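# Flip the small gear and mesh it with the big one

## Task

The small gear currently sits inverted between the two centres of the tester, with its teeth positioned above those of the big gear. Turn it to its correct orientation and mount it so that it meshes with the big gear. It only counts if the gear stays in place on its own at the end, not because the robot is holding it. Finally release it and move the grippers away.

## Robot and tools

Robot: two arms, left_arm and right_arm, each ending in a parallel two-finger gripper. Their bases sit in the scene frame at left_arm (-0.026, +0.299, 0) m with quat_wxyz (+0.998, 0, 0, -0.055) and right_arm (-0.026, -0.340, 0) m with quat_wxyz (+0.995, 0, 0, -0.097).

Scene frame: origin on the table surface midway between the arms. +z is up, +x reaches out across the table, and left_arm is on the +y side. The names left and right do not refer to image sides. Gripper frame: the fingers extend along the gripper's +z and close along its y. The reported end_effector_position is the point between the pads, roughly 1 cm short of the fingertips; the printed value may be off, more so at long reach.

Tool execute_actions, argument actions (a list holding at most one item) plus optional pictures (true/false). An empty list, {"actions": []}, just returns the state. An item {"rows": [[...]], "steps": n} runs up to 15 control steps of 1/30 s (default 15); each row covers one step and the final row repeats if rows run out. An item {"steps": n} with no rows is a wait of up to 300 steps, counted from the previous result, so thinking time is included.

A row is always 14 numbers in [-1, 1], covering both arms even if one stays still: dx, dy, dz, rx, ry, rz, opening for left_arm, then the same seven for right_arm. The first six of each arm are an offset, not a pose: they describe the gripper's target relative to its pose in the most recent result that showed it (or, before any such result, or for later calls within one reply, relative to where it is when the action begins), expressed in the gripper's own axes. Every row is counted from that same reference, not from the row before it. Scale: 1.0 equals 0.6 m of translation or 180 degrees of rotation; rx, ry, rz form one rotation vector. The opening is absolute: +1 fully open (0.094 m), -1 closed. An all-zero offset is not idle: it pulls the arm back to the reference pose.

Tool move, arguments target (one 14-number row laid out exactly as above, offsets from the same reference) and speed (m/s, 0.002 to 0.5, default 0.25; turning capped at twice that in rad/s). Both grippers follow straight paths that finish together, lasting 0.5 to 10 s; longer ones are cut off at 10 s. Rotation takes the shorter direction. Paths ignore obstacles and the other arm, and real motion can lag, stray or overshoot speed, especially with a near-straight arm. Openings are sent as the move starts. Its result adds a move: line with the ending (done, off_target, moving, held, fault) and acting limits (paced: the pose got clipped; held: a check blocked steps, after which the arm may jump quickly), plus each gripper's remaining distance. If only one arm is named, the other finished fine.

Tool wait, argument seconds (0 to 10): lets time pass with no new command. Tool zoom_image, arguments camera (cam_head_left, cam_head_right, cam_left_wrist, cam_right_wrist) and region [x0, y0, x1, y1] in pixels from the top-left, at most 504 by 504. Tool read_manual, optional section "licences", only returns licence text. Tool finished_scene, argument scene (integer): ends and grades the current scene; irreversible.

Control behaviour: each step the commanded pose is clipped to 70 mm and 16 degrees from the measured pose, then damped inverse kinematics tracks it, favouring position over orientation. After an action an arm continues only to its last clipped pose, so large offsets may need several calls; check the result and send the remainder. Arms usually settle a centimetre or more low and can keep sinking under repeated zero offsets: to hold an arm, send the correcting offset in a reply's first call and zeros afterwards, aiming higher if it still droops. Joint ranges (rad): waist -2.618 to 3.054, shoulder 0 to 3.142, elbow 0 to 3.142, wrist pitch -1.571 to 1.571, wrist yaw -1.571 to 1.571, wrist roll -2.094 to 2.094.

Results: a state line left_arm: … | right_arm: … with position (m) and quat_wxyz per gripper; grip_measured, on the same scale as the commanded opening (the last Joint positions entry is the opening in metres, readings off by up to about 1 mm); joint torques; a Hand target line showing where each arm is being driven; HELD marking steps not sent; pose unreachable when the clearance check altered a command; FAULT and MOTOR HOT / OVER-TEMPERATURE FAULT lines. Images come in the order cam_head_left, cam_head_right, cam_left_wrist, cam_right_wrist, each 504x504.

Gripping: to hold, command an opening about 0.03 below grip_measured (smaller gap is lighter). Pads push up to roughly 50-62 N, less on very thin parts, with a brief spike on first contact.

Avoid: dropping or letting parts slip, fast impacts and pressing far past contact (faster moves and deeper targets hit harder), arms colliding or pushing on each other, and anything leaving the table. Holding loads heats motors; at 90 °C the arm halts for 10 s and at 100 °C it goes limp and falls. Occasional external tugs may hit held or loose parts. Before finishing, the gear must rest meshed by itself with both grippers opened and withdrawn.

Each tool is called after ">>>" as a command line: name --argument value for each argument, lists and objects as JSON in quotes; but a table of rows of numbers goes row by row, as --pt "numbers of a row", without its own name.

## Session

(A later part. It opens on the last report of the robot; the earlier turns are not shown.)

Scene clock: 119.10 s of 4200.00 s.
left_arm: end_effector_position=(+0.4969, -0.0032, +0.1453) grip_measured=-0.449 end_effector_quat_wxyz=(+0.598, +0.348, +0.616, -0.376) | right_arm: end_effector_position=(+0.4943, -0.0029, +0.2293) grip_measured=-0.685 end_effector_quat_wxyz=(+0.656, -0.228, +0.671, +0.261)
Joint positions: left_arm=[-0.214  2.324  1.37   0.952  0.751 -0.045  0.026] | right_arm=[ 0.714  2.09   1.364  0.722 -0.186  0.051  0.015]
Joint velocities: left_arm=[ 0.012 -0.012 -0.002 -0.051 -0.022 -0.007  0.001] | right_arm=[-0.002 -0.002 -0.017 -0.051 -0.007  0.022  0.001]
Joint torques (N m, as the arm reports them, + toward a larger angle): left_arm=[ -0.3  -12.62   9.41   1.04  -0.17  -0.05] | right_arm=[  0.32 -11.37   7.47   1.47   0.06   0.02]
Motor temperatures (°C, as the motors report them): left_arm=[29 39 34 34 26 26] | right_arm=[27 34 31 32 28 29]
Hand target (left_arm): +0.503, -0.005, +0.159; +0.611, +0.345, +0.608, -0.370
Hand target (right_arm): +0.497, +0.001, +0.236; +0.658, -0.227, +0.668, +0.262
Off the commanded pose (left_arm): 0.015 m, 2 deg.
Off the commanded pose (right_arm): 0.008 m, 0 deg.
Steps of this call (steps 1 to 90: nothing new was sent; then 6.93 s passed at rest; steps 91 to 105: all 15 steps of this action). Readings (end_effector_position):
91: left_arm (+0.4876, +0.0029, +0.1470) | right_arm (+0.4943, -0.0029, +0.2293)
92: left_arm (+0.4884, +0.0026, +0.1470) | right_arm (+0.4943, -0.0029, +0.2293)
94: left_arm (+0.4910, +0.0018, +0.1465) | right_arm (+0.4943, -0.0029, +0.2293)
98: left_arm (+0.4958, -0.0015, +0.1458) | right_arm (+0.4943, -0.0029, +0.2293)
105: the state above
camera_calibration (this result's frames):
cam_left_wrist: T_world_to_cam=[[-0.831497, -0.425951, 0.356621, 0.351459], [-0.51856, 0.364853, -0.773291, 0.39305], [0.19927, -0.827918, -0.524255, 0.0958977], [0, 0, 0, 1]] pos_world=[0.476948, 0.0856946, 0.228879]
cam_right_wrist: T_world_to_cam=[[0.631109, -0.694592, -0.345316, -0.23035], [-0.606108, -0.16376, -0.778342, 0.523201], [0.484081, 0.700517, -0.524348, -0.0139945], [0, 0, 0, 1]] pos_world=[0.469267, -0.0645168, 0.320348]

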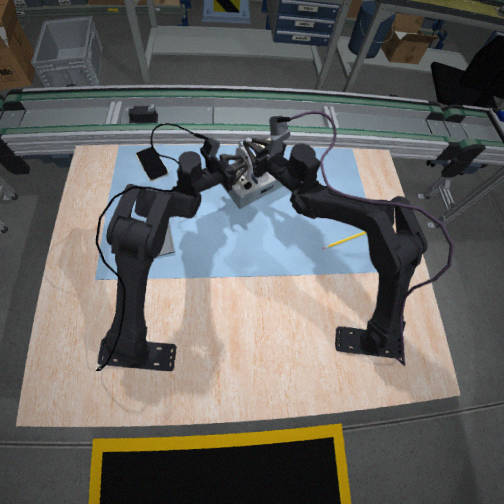

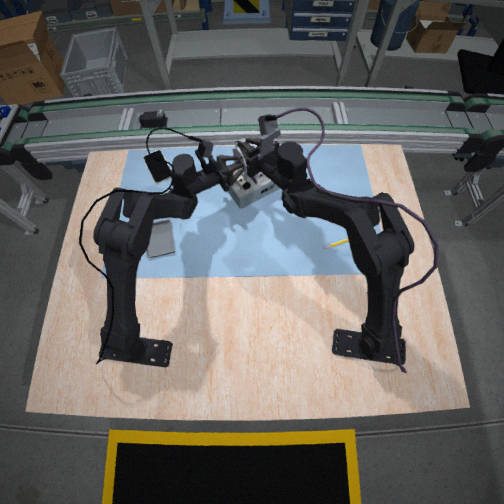

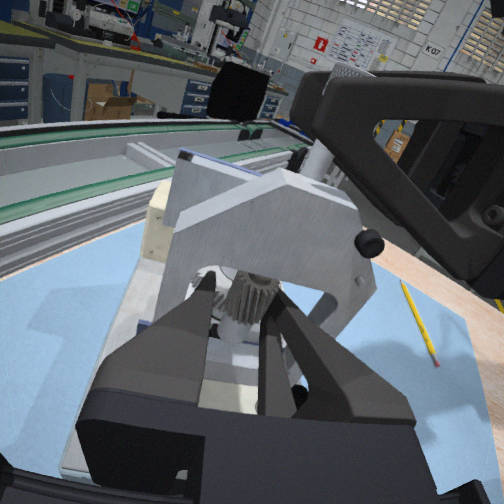

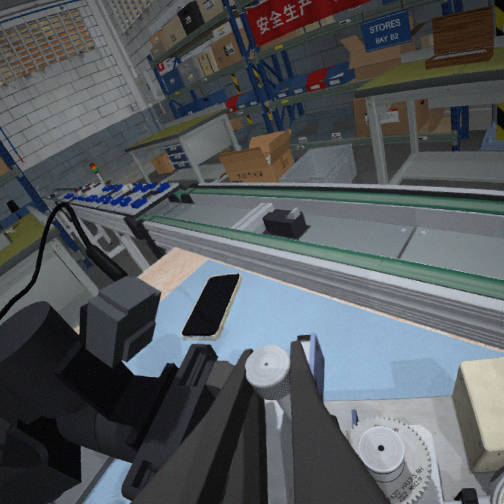

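>>> execute_actions --actions '[{"rows":[[-0.03,0.002,0.015,-0.004,-0.008,0.005,-0.45,-0.011,0.002,0.008,0,-0.002,0,-0.72]]}]'

>>> zoom_image --camera "cam_left_wrist" --region '[150,230,330,410]'

Scene clock: 122.93 s of 4200.00 s.
left_arm: end_effector_position=(+0.4967, -0.0062, +0.1428) grip_measured=-0.449 end_effector_quat_wxyz=(+0.594, +0.344, +0.623, -0.376) | right_arm: end_effector_position=(+0.4943, -0.0029, +0.2293) grip_measured=-0.696 end_effector_quat_wxyz=(+0.656, -0.228, +0.671, +0.261)
Joint positions: left_arm=[-0.222  2.324  1.37   0.939  0.737 -0.05   0.026] | right_arm=[ 0.714  2.09   1.364  0.722 -0.186  0.051  0.014]
Joint velocities: left_arm=[-0.002  0.012 -0.007 -0.022 -0.051  0.037 -0.   ] | right_arm=[-0.002 -0.017 -0.012 -0.022  0.037 -0.022  0.001]
Joint torques (N m, as the arm reports them, + toward a larger angle): left_arm=[ -0.66 -13.56   9.64   1.07  -0.09   0.  ] | right_arm=[  0.32 -11.37   7.46   1.47   0.06   0.02]
Motor temperatures (°C, as the motors report them): left_arm=[29 40 35 35 26 26] | right_arm=[27 34 31 32 28 29]
Hand target (left_arm): +0.502, -0.010, +0.163; +0.611, +0.344, +0.608, -0.372
Hand target (right_arm): +0.497, +0.001, +0.236; +0.658, -0.227, +0.668, +0.262
Off the commanded pose (left_arm): 0.022 m, 3 deg.
Off the commanded pose (right_arm): 0.008 m, 0 deg.
Steps of this call (steps 1 to 90: nothing new was sent; then 0.33 s passed at rest; steps 91 to 105: all 15 steps of this action). Readings (end_effector_position):
91: left_arm (+0.4966, -0.0038, +0.1451) | right_arm (+0.4943, -0.0029, +0.2293)
92: left_arm (+0.4967, -0.0042, +0.1448) | right_arm (+0.4943, -0.0029, +0.2293)
94: left_arm (+0.4965, -0.0052, +0.1440) | right_arm (+0.4943, -0.0029, +0.2293)
98: left_arm (+0.4963, -0.0065, +0.1433) | right_arm (+0.4943, -0.0029, +0.2293)
105: the state above
camera_calibration (this result's frames):
cam_left_wrist: T_world_to_cam=[[-0.823233, -0.4317, 0.368678, 0.345005], [-0.532737, 0.363057, -0.764448, 0.397858], [0.196161, -0.825727, -0.528863, 0.094403], [0, 0, 0, 1]] pos_world=[0.477455, 0.0824441, 0.226873]
cam_right_wrist: T_world_to_cam=[[0.631109, -0.694592, -0.345316, -0.23035], [-0.606108, -0.16376, -0.778342, 0.523201], [0.484081, 0.700517, -0.524348, -0.0139945], [0, 0, 0, 1]] pos_world=[0.469267, -0.0645168, 0.320348]

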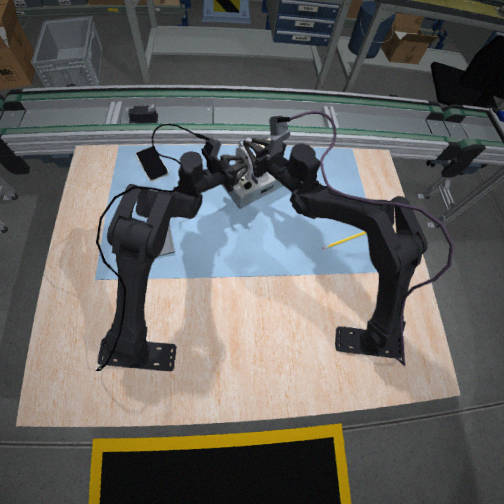

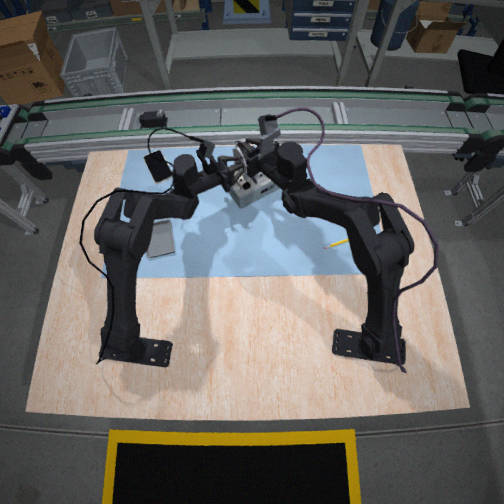

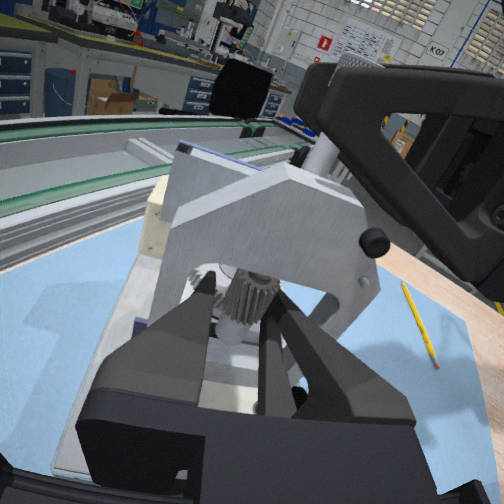

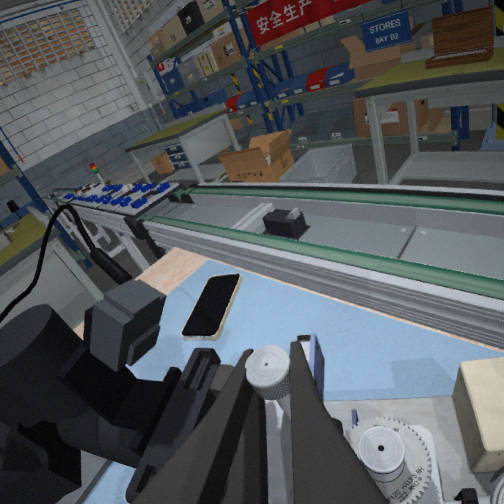

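Region (150, 230, 330, 410) of cam_left_wrist's 504x504 image, scaled by 2.800, with more detail than that image has.

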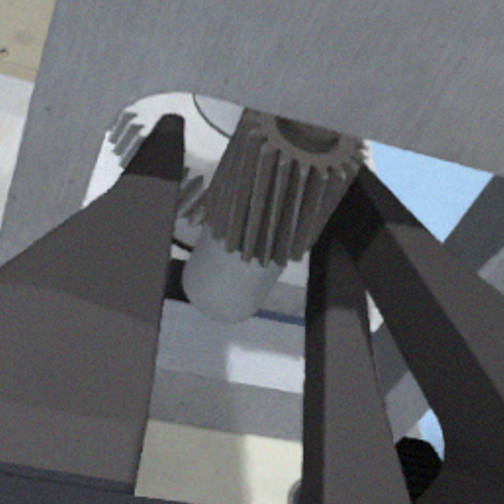

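Sticky joints; push further, with wrist rotation help.

>>> execute_actions --actions '[{"rows":[[-0.042,-0.002,0.016,0.002,-0.02,0.012,-0.45,-0.011,0.002,0.008,0,-0.002,0,-0.73]]}]'

>>> zoom_image --camera "cam_left_wrist" --region '[150,230,330,410]'

Scene clock: 128.53 s of 4200.00 s.
left_arm: end_effector_position=(+0.4973, -0.0104, +0.1510) grip_measured=-0.449 end_effector_quat_wxyz=(+0.602, +0.344, +0.612, -0.380) | right_arm: end_effector_position=(+0.4943, -0.0029, +0.2293) grip_measured=-0.696 end_effector_quat_wxyz=(+0.656, -0.228, +0.671, +0.261)
Joint positions: left_arm=[-0.228  2.328  1.385  0.962  0.736 -0.065  0.026] | right_arm=[ 0.714  2.09   1.364  0.722 -0.186  0.051  0.014]
Joint velocities: left_arm=[ 0.002  0.012  0.002 -0.066 -0.007 -0.022  0.   ] | right_arm=[ 0.002 -0.002 -0.002 -0.007 -0.051 -0.066  0.001]
Joint torques (N m, as the arm reports them, + toward a larger angle): left_arm=[ -0.5  -12.47   9.57   1.26  -0.08   0.  ] | right_arm=[  0.31 -11.38   7.47   1.48   0.05   0.01]
Motor temperatures (°C, as the motors report them): left_arm=[29 40 35 35 26 26] | right_arm=[27 34 31 33 28 29]
Hand target (left_arm): +0.501, -0.014, +0.168; +0.619, +0.346, +0.596, -0.377
Hand target (right_arm): +0.497, +0.001, +0.236; +0.658, -0.227, +0.668, +0.262
Off the commanded pose (left_arm): 0.018 m, 3 deg.
Off the commanded pose (right_arm): 0.008 m, 0 deg.
Steps of this call (steps 1 to 90: nothing new was sent; then 2.10 s passed at rest; steps 91 to 105: all 15 steps of this action). Readings (end_effector_position):
91: left_arm (+0.4967, -0.0064, +0.1433) | right_arm (+0.4943, -0.0029, +0.2293)
92: left_arm (+0.4966, -0.0066, +0.1440) | right_arm (+0.4943, -0.0029, +0.2293)
94: left_arm (+0.4966, -0.0080, +0.1461) | right_arm (+0.4943, -0.0029, +0.2293)
98: left_arm (+0.4970, -0.0101, +0.1507) | right_arm (+0.4943, -0.0029, +0.2293)
105: the state above
camera_calibration (this result's frames):
cam_left_wrist: T_world_to_cam=[[-0.83261, -0.420277, 0.360733, 0.346636], [-0.516, 0.35194, -0.78095, 0.400041], [0.201259, -0.836364, -0.509891, 0.0896715], [0, 0, 0, 1]] pos_world=[0.476986, 0.0798907, 0.233092]
cam_right_wrist: T_world_to_cam=[[0.631109, -0.694592, -0.345316, -0.23035], [-0.606108, -0.16376, -0.778342, 0.523201], [0.484081, 0.700517, -0.524348, -0.0139945], [0, 0, 0, 1]] pos_world=[0.469267, -0.0645168, 0.320348]

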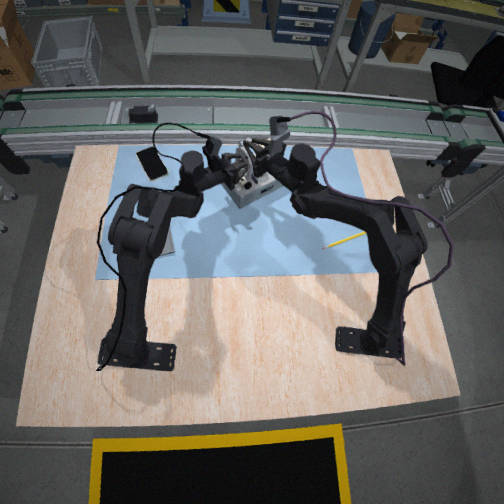

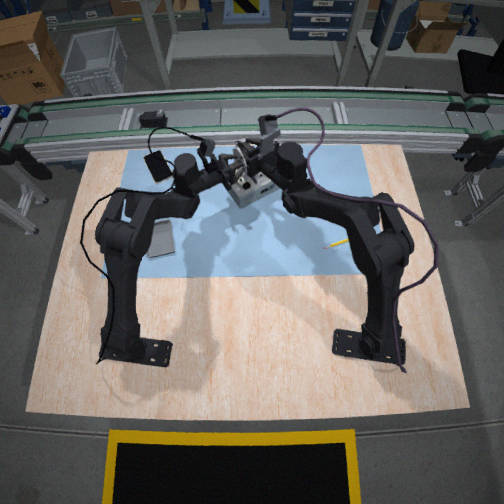

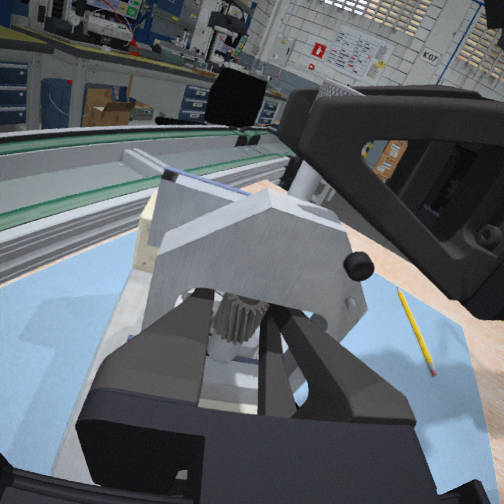

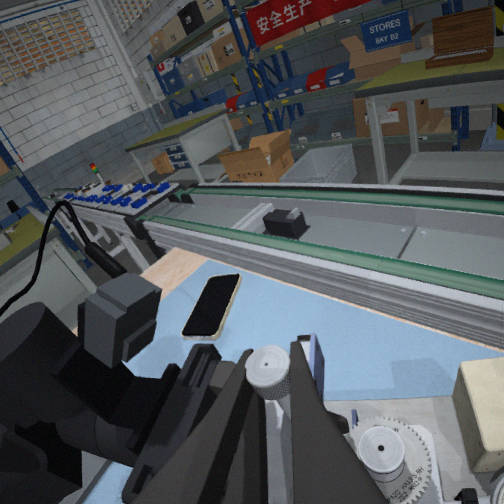

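Region (150, 230, 330, 410) of cam_left_wrist's 504x504 image, scaled by 2.800, with more detail than that image has.

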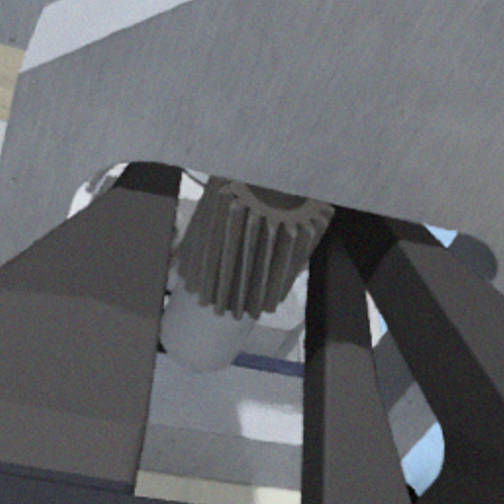

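>>> execute_actions --actions '[{"rows":[[-0.019,0.003,0.008,0,-0.006,0.004,-0.45,-0.011,0.002,0.008,0,-0.002,0,-0.73],[-0.019,0.003,0.008,0,-0.006,0.004,-0.45,-0.011,0.002,0.008,0,-0.002,0,-0.73],[-0.019,0.003,0.008,0,-0.006,0.004,-0.5,-0.011,0.002,0.008,0,-0.002,0,-0.73],[-0.019,0.003,0.008,0,-0.006,0.004,-0.5,-0.011,0.002,0.008,0,-0.002,0,-0.73],[-0.019,0.003,0.008,0,-0.006,0.004,-0.55,-0.011,0.002,0.008,0,-0.002,0,-0.73],[-0.019,0.003,0.008,0,-0.006,0.004,-0.55,-0.011,0.002,0.008,0,-0.002,0,-0.73],[-0.019,0.003,0.008,0,-0.006,0.004,-0.6,-0.011,0.002,0.008,0,-0.002,0,-0.73],[-0.019,0.003,0.008,0,-0.006,0.004,-0.6,-0.011,0.002,0.008,0,-0.002,0,-0.73],[-0.019,0.003,0.008,0,-0.006,0.004,-0.72,-0.011,0.002,0.008,0,-0.002,0,-0.73]]}]'

Scene clock: 138.93 s of 4200.00 s.
left_arm: end_effector_position=(+0.4971, -0.0107, +0.1500) grip_measured=-0.632 end_effector_quat_wxyz=(+0.605, +0.350, +0.610, -0.374) | right_arm: end_effector_position=(+0.4944, -0.0028, +0.2299) grip_measured=-0.696 end_effector_quat_wxyz=(+0.656, -0.228, +0.670, +0.261)
Joint positions: left_arm=[-0.229  2.33   1.385  0.96   0.737 -0.044  0.017] | right_arm=[ 0.714  2.09   1.366  0.723 -0.187  0.051  0.014]
Joint velocities: left_arm=[ 0.012  0.007 -0.007 -0.022 -0.11   0.081 -0.   ] | right_arm=[-0.012 -0.012  0.012 -0.037 -0.051 -0.007  0.   ]
Joint torques (N m, as the arm reports them, + toward a larger angle): left_arm=[ -0.24 -12.63   8.97   1.03  -0.06  -0.25] | right_arm=[  0.34 -11.47   7.42   1.48   0.03   0.01]
Motor temperatures (°C, as the motors report them): left_arm=[29 41 35 35 26 26] | right_arm=[27 35 31 33 28 29]
Hand target (left_arm): +0.501, -0.013, +0.162; +0.610, +0.344, +0.604, -0.379
Hand target (right_arm): +0.497, +0.001, +0.236; +0.658, -0.227, +0.668, +0.262
Off the commanded pose (left_arm): 0.013 m, 1 deg.
Off the commanded pose (right_arm): 0.008 m, 0 deg.
Steps of this call (steps 1 to 90: nothing new was sent; then 6.90 s passed at rest; steps 91 to 105: all 15 steps of this action). Readings (end_effector_position):
91: left_arm (+0.4973, -0.0104, +0.1503) | right_arm (+0.4943, -0.0029, +0.2293)
92: left_arm (+0.4973, -0.0104, +0.1501) | right_arm (+0.4943, -0.0029, +0.2293)
94: left_arm (+0.4973, -0.0104, +0.1499) | right_arm (+0.4943, -0.0029, +0.2293)
98: left_arm (+0.4970, -0.0107, +0.1498) | right_arm (+0.4943, -0.0029, +0.2293)
105: the state above
camera_calibration (this result's frames):
cam_left_wrist: T_world_to_cam=[[-0.838348, -0.423352, 0.343431, 0.352146], [-0.503751, 0.360864, -0.784864, 0.393814], [0.208343, -0.830994, -0.515794, 0.0863665], [0, 0, 0, 1]] pos_world=[0.475612, 0.078739, 0.2327]
cam_right_wrist: T_world_to_cam=[[0.631831, -0.694089, -0.345007, -0.230523], [-0.605014, -0.163399, -0.779268, 0.523429], [0.484507, 0.7011, -0.523175, -0.014262], [0, 0, 0, 1]] pos_world=[0.469244, -0.0644763, 0.320898]

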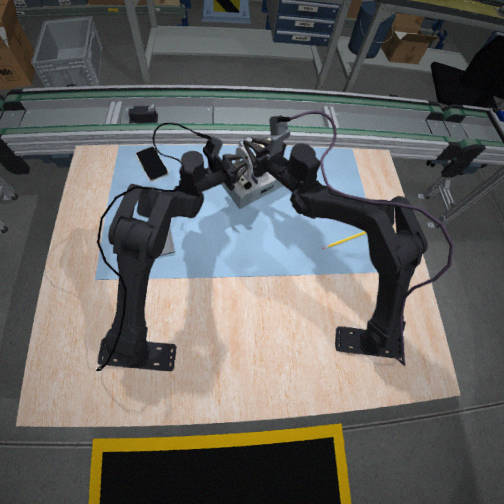

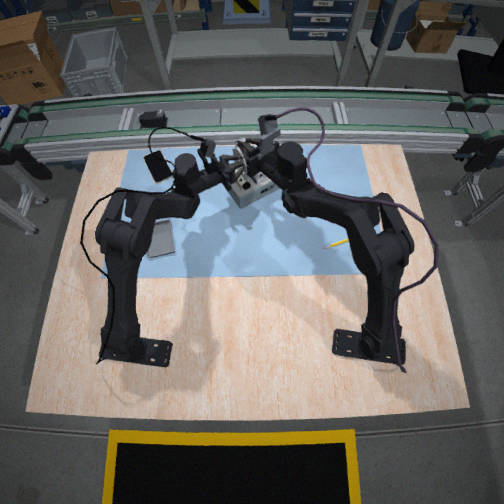

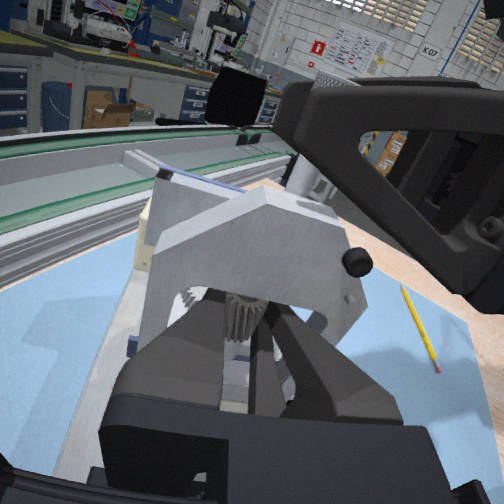

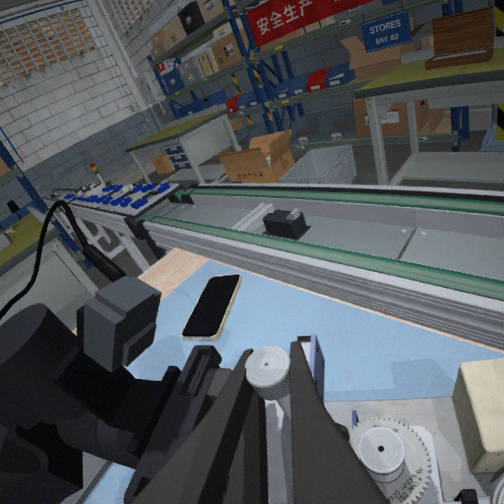

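>>> execute_actions --actions '[{"rows":[[-0.02,0.003,0.006,0,-0.005,0.008,-0.67,-0.018,0.001,0.008,0,-0.002,0,-0.73],[-0.02,0.003,0.006,0,-0.005,0.008,-0.67,-0.022,0.001,0.008,0,-0.002,0,-0.73],[-0.02,0.003,0.006,0,-0.005,0.008,-0.67,-0.026,0.001,0.008,0,-0.002,0,-0.73],[-0.02,0.003,0.006,0,-0.005,0.008,-0.67,-0.03,0.001,0.008,0,-0.002,0,-0.73],[-0.02,0.003,0.006,0,-0.005,0.008,-0.67,-0.035,0.001,0.008,0,-0.002,0,-0.73],[-0.02,0.003,0.006,0,-0.005,0.008,-0.67,-0.04,0,0.008,0,-0.002,0,-0.73]]}]'

Scene clock: 146.00 s of 4200.00 s.
left_arm: end_effector_position=(+0.4971, -0.0107, +0.1497) grip_measured=-0.632 end_effector_quat_wxyz=(+0.608, +0.356, +0.607, -0.368) | right_arm: end_effector_position=(+0.4946, -0.0023, +0.2291) grip_measured=-0.696 end_effector_quat_wxyz=(+0.646, -0.231, +0.680, +0.259)
Joint positions: left_arm=[-0.229  2.33   1.385  0.959  0.737 -0.024  0.017] | right_arm=[ 0.714  2.081  1.38   0.668 -0.188  0.049  0.014]
Joint velocities: left_arm=[-0.007  0.002 -0.002  0.037  0.007  0.022  0.   ] | right_arm=[-0.007 -0.017  0.007  0.037  0.037 -0.051  0.   ]
Joint torques (N m, as the arm reports them, + toward a larger angle): left_arm=[ -0.07 -13.11   9.06   0.94  -0.03  -0.07] | right_arm=[ -0.07 -13.11   8.39   1.49   0.03   0.02]
Motor temperatures (°C, as the motors report them): left_arm=[29 41 35 35 26 26] | right_arm=[27 35 31 33 28 29]
Hand target (left_arm): +0.500, -0.013, +0.162; +0.614, +0.355, +0.600, -0.370
Hand target (right_arm): +0.498, -0.001, +0.254; +0.659, -0.227, +0.668, +0.262
Off the commanded pose (left_arm): 0.013 m, 1 deg.
Off the commanded pose (right_arm): 0.025 m, 2 deg.
Steps of this call (steps 1 to 90: nothing new was sent; then 3.57 s passed at rest; steps 91 to 105: all 15 steps of this action). Readings (end_effector_position):
91: left_arm (+0.4971, -0.0107, +0.1500) | right_arm (+0.4944, -0.0028, +0.2297)
92: left_arm (+0.4971, -0.0107, +0.1500) | right_arm (+0.4945, -0.0027, +0.2297)
94: left_arm (+0.4971, -0.0107, +0.1498) | right_arm (+0.4946, -0.0024, +0.2291)
98: left_arm (+0.4971, -0.0107, +0.1497) | right_arm (+0.4946, -0.0023, +0.2293)
105: the state above
camera_calibration (this result's frames):
cam_left_wrist: T_world_to_cam=[[-0.84372, -0.426923, 0.32538, 0.357589], [-0.490965, 0.368713, -0.789306, 0.387967], [0.217001, -0.825704, -0.520696, 0.0826915], [0, 0, 0, 1]] pos_world=[0.474239, 0.0778932, 0.232929]
cam_right_wrist: T_world_to_cam=[[0.624318, -0.698539, -0.349671, -0.225812], [-0.624325, -0.177144, -0.760815, 0.528227], [0.469517, 0.693299, -0.546709, -0.00232785], [0, 0, 0, 1]] pos_world=[0.471857, -0.0625523, 0.32165]

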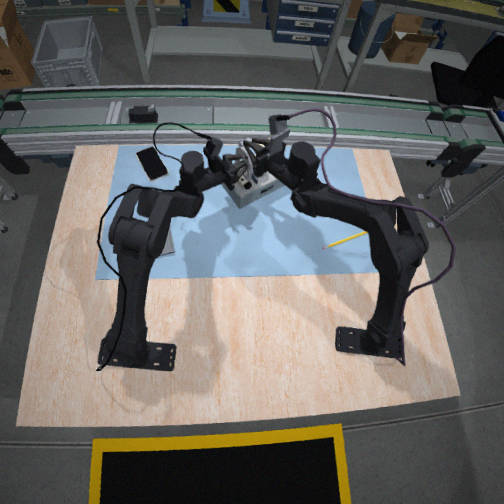

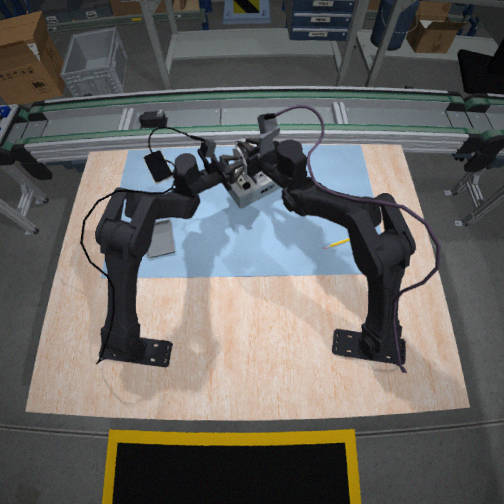

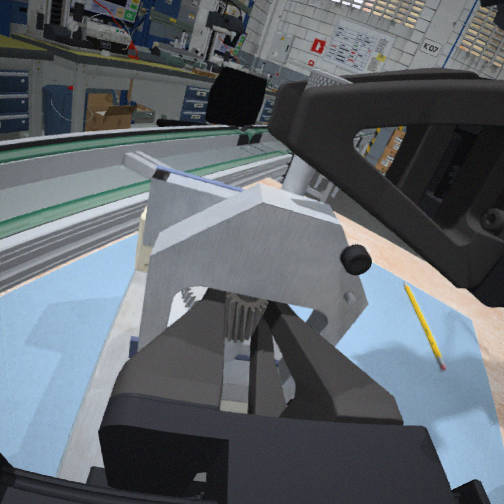

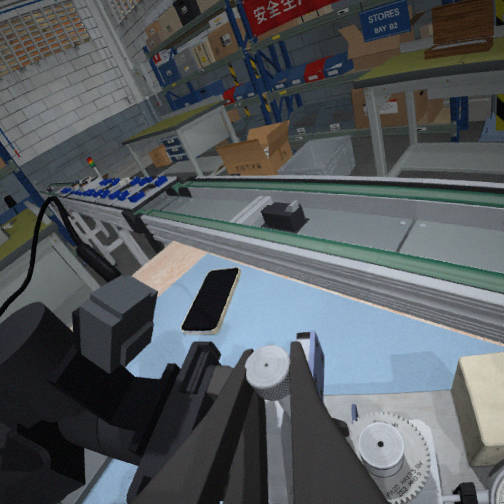

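Little force so far; pull more.

>>> execute_actions --actions '[{"rows":[[-0.02,0.003,0.006,0,-0.005,0.002,-0.67,-0.05,-0.002,0.004,0,-0.015,0,-0.73],[-0.02,0.003,0.006,0,-0.005,0.002,-0.67,-0.06,-0.002,0.004,0,-0.02,0,-0.73],[-0.02,0.003,0.006,0,-0.005,0.002,-0.67,-0.07,-0.002,0.004,0,-0.025,0,-0.73],[-0.02,0.003,0.006,0,-0.005,0.002,-0.67,-0.08,-0.003,0.003,0,-0.03,0,-0.73]]}]'

Scene clock: 156.80 s of 4200.00 s.
left_arm: end_effector_position=(+0.4971, -0.0107, +0.1497) grip_measured=-0.632 end_effector_quat_wxyz=(+0.608, +0.356, +0.607, -0.368) | right_arm: end_effector_position=(+0.4944, -0.0026, +0.2300) grip_measured=-0.696 end_effector_quat_wxyz=(+0.645, -0.230, +0.681, +0.260)
Joint positions: left_arm=[-0.229  2.33   1.385  0.959  0.737 -0.023  0.017] | right_arm=[ 0.714  2.078  1.38   0.665 -0.189  0.051  0.014]
Joint velocities: left_arm=[ 0.002 -0.022 -0.002 -0.051 -0.022 -0.081  0.001] | right_arm=[-0.002 -0.012  0.002  0.037 -0.022 -0.022  0.001]
Joint torques (N m, as the arm reports them, + toward a larger angle): left_arm=[ -0.24 -13.08   8.74   0.98  -0.01  -0.11] | right_arm=[ -0.57 -14.59   8.97   1.74  -0.01   0.2 ]
Motor temperatures (°C, as the motors report them): left_arm=[29 42 35 35 26 26] | right_arm=[27 36 32 33 28 29]
Hand target (left_arm): +0.500, -0.013, +0.162; +0.614, +0.355, +0.601, -0.369
Hand target (right_arm): +0.497, -0.005, +0.276; +0.677, -0.218, +0.649, +0.270
Off the commanded pose (left_arm): 0.013 m, 1 deg.
Off the commanded pose (right_arm): 0.047 m, 5 deg.
Steps of this call (steps 1 to 90: nothing new was sent; then 7.30 s passed at rest; steps 91 to 105: all 15 steps of this action). Readings (end_effector_position):
91: left_arm (+0.4971, -0.0107, +0.1497) | right_arm (+0.4945, -0.0023, +0.2290)
92: left_arm (+0.4971, -0.0107, +0.1497) | right_arm (+0.4944, -0.0024, +0.2297)
94: left_arm (+0.4971, -0.0107, +0.1497) | right_arm (+0.4944, -0.0026, +0.2301)
98: left_arm (+0.4971, -0.0107, +0.1497) | right_arm (+0.4944, -0.0026, +0.2300)
105: the state above
camera_calibration (this result's frames):
cam_left_wrist: T_world_to_cam=[[-0.843935, -0.427048, 0.324659, 0.357803], [-0.490438, 0.368996, -0.789502, 0.387737], [0.217357, -0.825513, -0.520849, 0.0825395], [0, 0, 0, 1]] pos_world=[0.474183, 0.0778628, 0.232946]
cam_right_wrist: T_world_to_cam=[[0.623722, -0.698133, -0.351542, -0.224859], [-0.625535, -0.176142, -0.760052, 0.52922], [0.468696, 0.693963, -0.54657, -0.00116726], [0, 0, 0, 1]] pos_world=[0.471843, -0.0629536, 0.32255]

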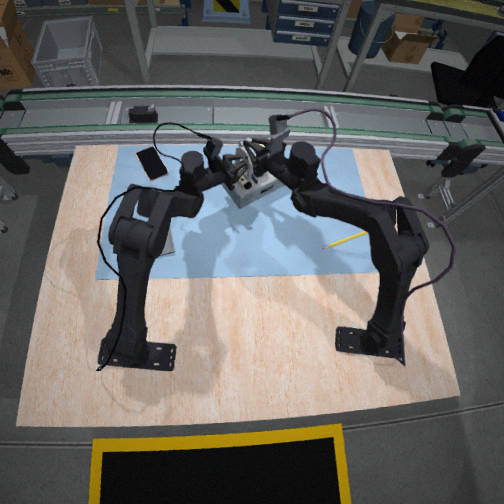

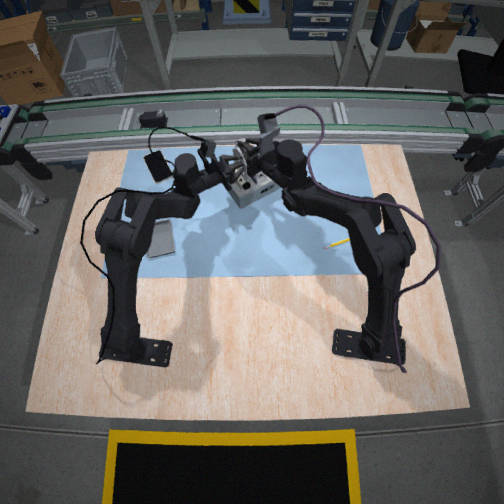

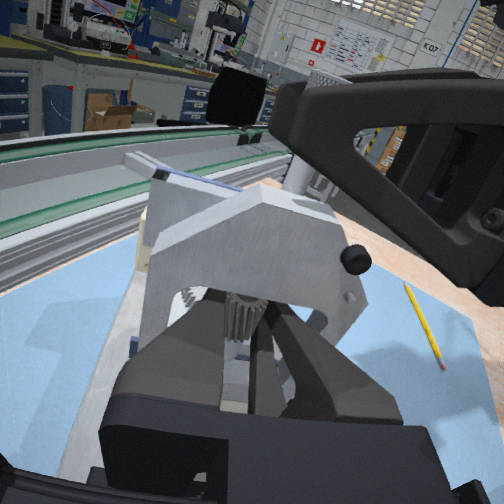

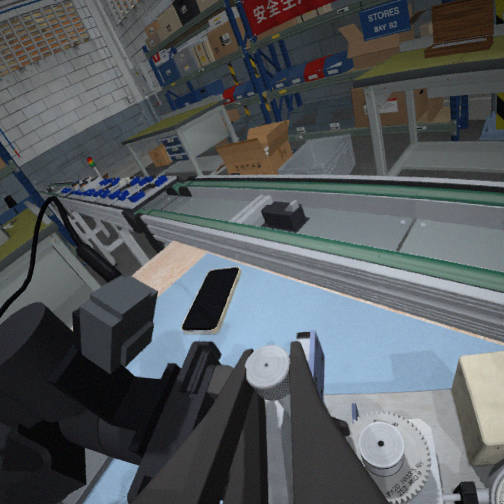

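>>> execute_actions --actions '[{"rows":[[-0.02,0.003,0.006,0,-0.005,0.002,-0.67,-0.115,-0.003,-0.004,0,-0.01,0,-0.73]]}]'

Scene clock: 160.27 s of 4200.00 s.
left_arm: end_effector_position=(+0.4971, -0.0107, +0.1496) grip_measured=-0.632 end_effector_quat_wxyz=(+0.607, +0.355, +0.607, -0.369) | right_arm: end_effector_position=(+0.4937, -0.0031, +0.2315) grip_measured=-0.696 end_effector_quat_wxyz=(+0.606, -0.238, +0.717, +0.251)
Joint positions: left_arm=[-0.229  2.33   1.385  0.959  0.737 -0.027  0.017] | right_arm=[ 0.713  2.041  1.447  0.45  -0.192  0.044  0.014]
Joint velocities: left_arm=[-0.002 -0.007 -0.012  0.022 -0.022 -0.007  0.001] | right_arm=[-0.012 -0.022 -0.007 -0.081  0.022 -0.037 -0.   ]
Joint torques (N m, as the arm reports them, + toward a larger angle): left_arm=[ -0.24 -13.38   8.84   1.03  -0.01  -0.08] | right_arm=[ -1.02 -16.66   9.05   1.97  -0.12   0.13]
Motor temperatures (°C, as the motors report them): left_arm=[29 42 35 35 26 26] | right_arm=[27 37 32 33 28 29]
Hand target (left_arm): +0.500, -0.013, +0.162; +0.614, +0.355, +0.601, -0.369
Hand target (right_arm): +0.494, -0.009, +0.297; +0.656, -0.226, +0.670, +0.263
Off the commanded pose (left_arm): 0.013 m, 1 deg.
Off the commanded pose (right_arm): 0.068 m, 8 deg.
Steps of this call (steps 1 to 89: nothing new was sent; steps 90 to 104: all 15 steps of this action). Readings (end_effector_position):
90: left_arm (+0.4971, -0.0107, +0.1497) | right_arm (+0.4943, -0.0026, +0.2323)
91: left_arm (+0.4971, -0.0107, +0.1497) | right_arm (+0.4941, -0.0029, +0.2326)
93: left_arm (+0.4971, -0.0107, +0.1496) | right_arm (+0.4939, -0.0030, +0.2345)
97: left_arm (+0.4971, -0.0107, +0.1496) | right_arm (+0.4937, -0.0031, +0.2323)
104: the state above
camera_calibration (this result's frames):
cam_left_wrist: T_world_to_cam=[[-0.842684, -0.426847, 0.328156, 0.356749], [-0.493234, 0.367634, -0.788395, 0.388905], [0.215882, -0.826225, -0.520334, 0.0831615], [0, 0, 0, 1]] pos_world=[0.474494, 0.0780127, 0.232813]
cam_right_wrist: T_world_to_cam=[[0.592879, -0.718128, -0.364399, -0.206125], [-0.691517, -0.222122, -0.687362, 0.545387], [0.412673, 0.659511, -0.628288, 0.0468214], [0, 0, 0, 1]] pos_world=[0.480029, -0.0577611, 0.329184]

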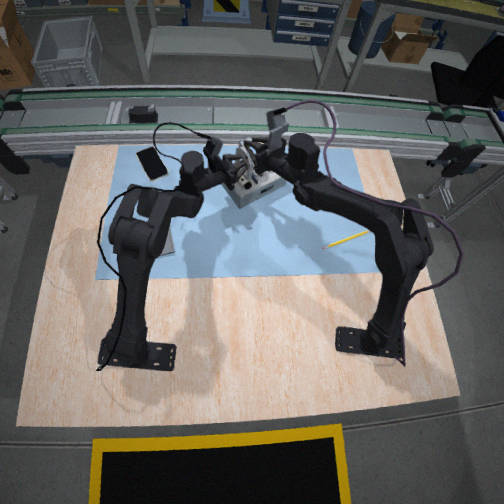

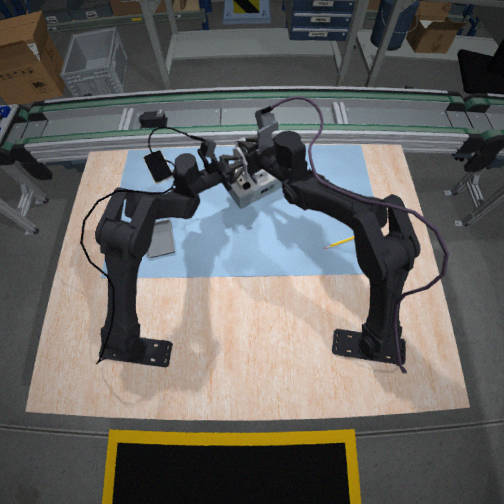

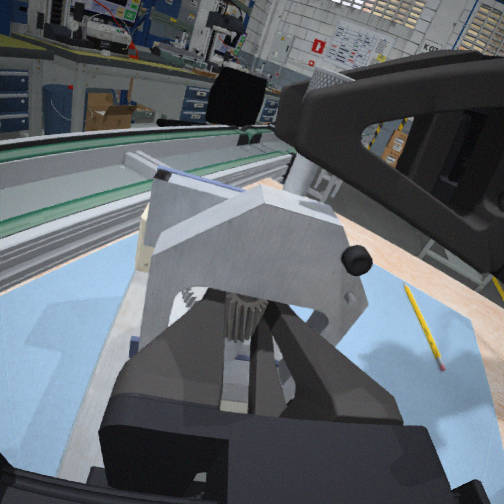

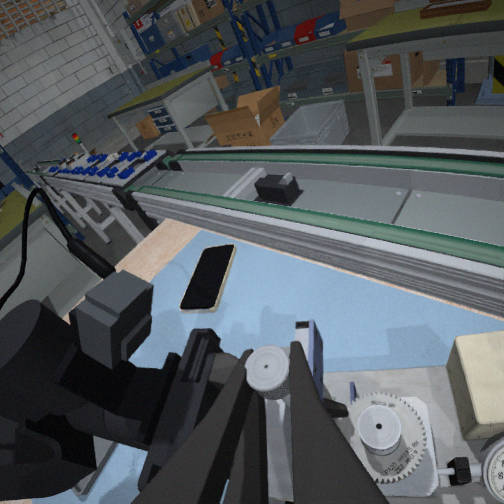

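>>> execute_actions --actions '[{"rows":[[-0.02,0.003,0.006,0,-0.005,0.003,-0.67,-0.115,-0.002,-0.016,0,-0.065,0,-0.75],[-0.02,0.003,0.006,0,-0.005,0.003,-0.67,-0.12,-0.002,-0.016,0,-0.085,0,-0.75]]}]'

Scene clock: 165.43 s of 4200.00 s.
left_arm: end_effector_position=(+0.4972, -0.0106, +0.1496) grip_measured=-0.632 end_effector_quat_wxyz=(+0.607, +0.354, +0.608, -0.370) | right_arm: end_effector_position=(+0.4939, -0.0033, +0.2368) grip_measured=-0.696 end_effector_quat_wxyz=(+0.626, -0.228, +0.699, +0.261)
Joint positions: left_arm=[-0.229  2.33   1.385  0.959  0.736 -0.028  0.017] | right_arm=[ 0.713  2.048  1.416  0.55  -0.191  0.063  0.014]
Joint velocities: left_arm=[-0.007 -0.002 -0.002 -0.066 -0.051 -0.051  0.001] | right_arm=[-0.002 -0.012  0.007  0.051 -0.007 -0.066 -0.001]
Joint torques (N m, as the arm reports them, + toward a larger angle): left_arm=[ -0.11 -13.26   8.74   0.94  -0.02  -0.02] | right_arm=[ -0.72 -15.07   6.64   2.81   0.06   0.35]
Motor temperatures (°C, as the motors report them): left_arm=[29 42 35 35 26 26] | right_arm=[27 38 32 34 28 29]
Hand target (left_arm): +0.500, -0.013, +0.162; +0.614, +0.355, +0.601, -0.369
Hand target (right_arm): +0.493, -0.010, +0.303; +0.693, -0.204, +0.632, +0.281
Off the commanded pose (left_arm): 0.013 m, 1 deg.
Off the commanded pose (right_arm): 0.067 m, 12 deg.
Steps of this call (steps 1 to 90: nothing new was sent; then 1.67 s passed at rest; steps 91 to 105: all 15 steps of this action). Readings (end_effector_position):
91: left_arm (+0.4972, -0.0106, +0.1496) | right_arm (+0.4938, -0.0030, +0.2327)
92: left_arm (+0.4972, -0.0106, +0.1496) | right_arm (+0.4936, -0.0031, +0.2334)
94: left_arm (+0.4972, -0.0106, +0.1496) | right_arm (+0.4936, -0.0035, +0.2354)
98: left_arm (+0.4972, -0.0106, +0.1496) | right_arm (+0.4938, -0.0034, +0.2356)
105: the state above
camera_calibration (this result's frames):
cam_left_wrist: T_world_to_cam=[[-0.842085, -0.426914, 0.3296, 0.356299], [-0.494427, 0.366877, -0.787999, 0.389449], [0.215486, -0.826526, -0.52002, 0.0833227], [0, 0, 0, 1]] pos_world=[0.474633, 0.0780976, 0.232779]
cam_right_wrist: T_world_to_cam=[[0.605534, -0.703635, -0.371789, -0.208913], [-0.662992, -0.18762, -0.724735, 0.543976], [0.440194, 0.685344, -0.580114, 0.0252697], [0, 0, 0, 1]] pos_world=[0.476032, -0.0622564, 0.331226]

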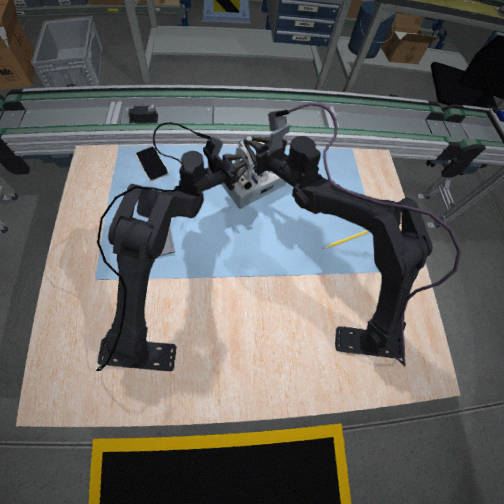

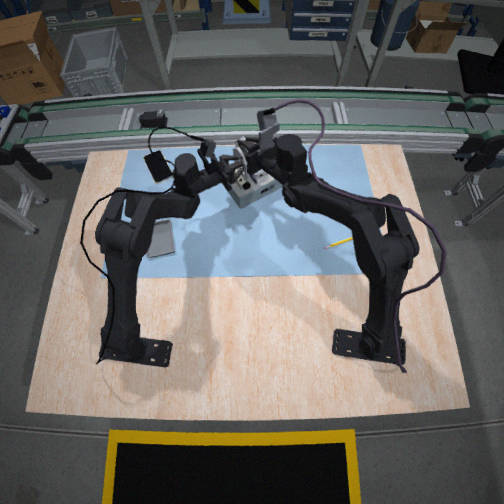

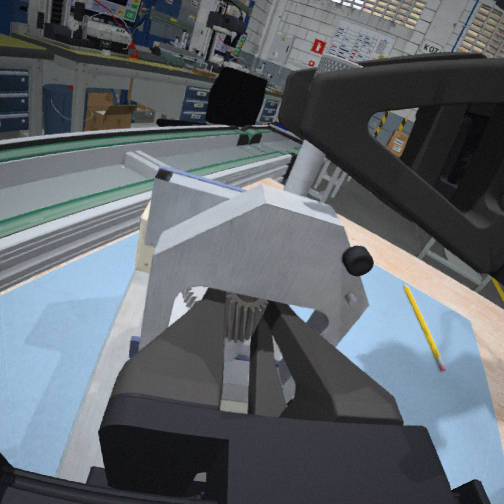

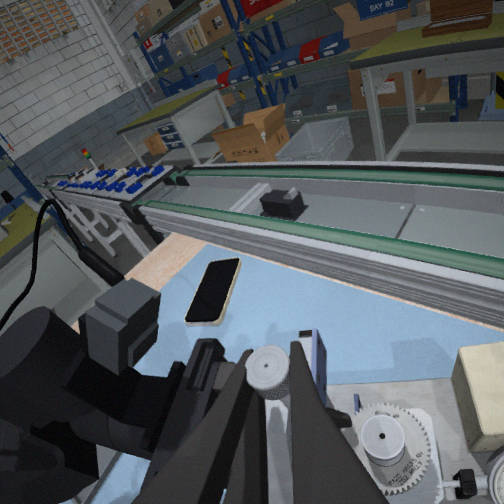

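>>> execute_actions --actions '[{"rows":[[-0.03,0.003,0.004,0,-0.012,0.005,-0.67,-0.13,0.006,0.01,0,-0.08,0,-0.75]]}]'

Scene clock: 169.37 s of 4200.00 s.
left_arm: end_effector_position=(+0.4973, -0.0106, +0.1503) grip_measured=-0.632 end_effector_quat_wxyz=(+0.606, +0.350, +0.609, -0.373) | right_arm: end_effector_position=(+0.4946, -0.0028, +0.2370) grip_measured=-0.696 end_effector_quat_wxyz=(+0.628, -0.224, +0.697, +0.265)
Joint positions: left_arm=[-0.229  2.33   1.385  0.962  0.735 -0.041  0.017] | right_arm=[ 0.713  2.053  1.416  0.563 -0.19   0.075  0.014]
Joint velocities: left_arm=[-0.002 -0.002 -0.007 -0.051 -0.022  0.007  0.   ] | right_arm=[ 0.002 -0.012 -0.012 -0.066 -0.022 -0.081 -0.   ]
Joint torques (N m, as the arm reports them, + toward a larger angle): left_arm=[ -0.2  -13.5    8.16   1.27  -0.03  -0.01] | right_arm=[  0.39 -13.47   8.81   2.98   0.22   0.45]
Motor temperatures (°C, as the motors report them): left_arm=[29 42 35 35 26 26] | right_arm=[27 38 32 36 28 29]
Hand target (left_arm): +0.500, -0.011, +0.168; +0.621, +0.353, +0.593, -0.371
Hand target (right_arm): +0.495, -0.004, +0.313; +0.704, -0.195, +0.618, +0.289
Off the commanded pose (left_arm): 0.018 m, 3 deg.
Off the commanded pose (right_arm): 0.078 m, 14 deg.
Steps of this call (steps 1 to 90: nothing new was sent; then 0.43 s passed at rest; steps 91 to 105: all 15 steps of this action). Readings (end_effector_position):
91: left_arm (+0.4972, -0.0106, +0.1499) | right_arm (+0.4941, -0.0030, +0.2368)
92: left_arm (+0.4972, -0.0106, +0.1501) | right_arm (+0.4944, -0.0029, +0.2371)
94: left_arm (+0.4972, -0.0106, +0.1502) | right_arm (+0.4946, -0.0028, +0.2370)
98: left_arm (+0.4973, -0.0106, +0.1502) | right_arm (+0.4946, -0.0028, +0.2370)
105: the state above
camera_calibration (this result's frames):
cam_left_wrist: T_world_to_cam=[[-0.839091, -0.424978, 0.339589, 0.353221], [-0.501082, 0.360803, -0.786599, 0.393062], [0.211763, -0.83019, -0.515695, 0.08488], [0, 0, 0, 1]] pos_world=[0.475367, 0.0787599, 0.233005]
cam_right_wrist: T_world_to_cam=[[0.604611, -0.699587, -0.380819, -0.206254], [-0.663308, -0.177524, -0.726985, 0.54546], [0.440985, 0.692143, -0.571375, 0.0223391], [0, 0, 0, 1]] pos_world=[0.47666, -0.062922, 0.33076]

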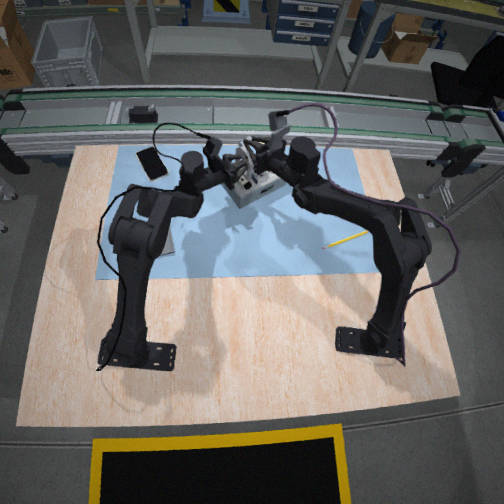

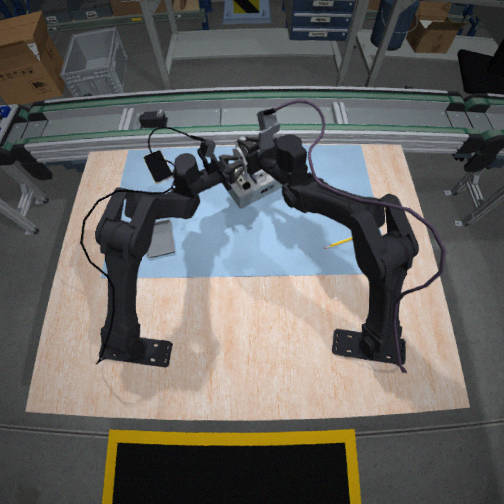

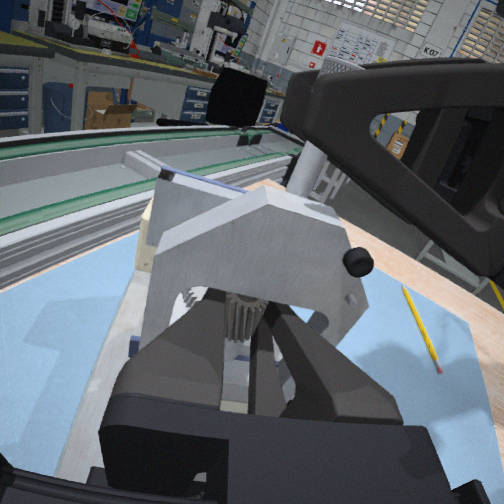

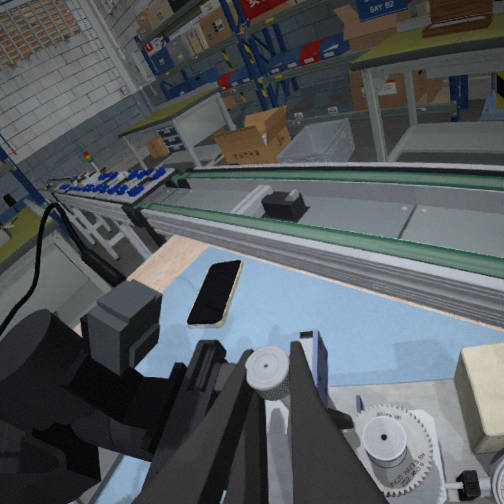

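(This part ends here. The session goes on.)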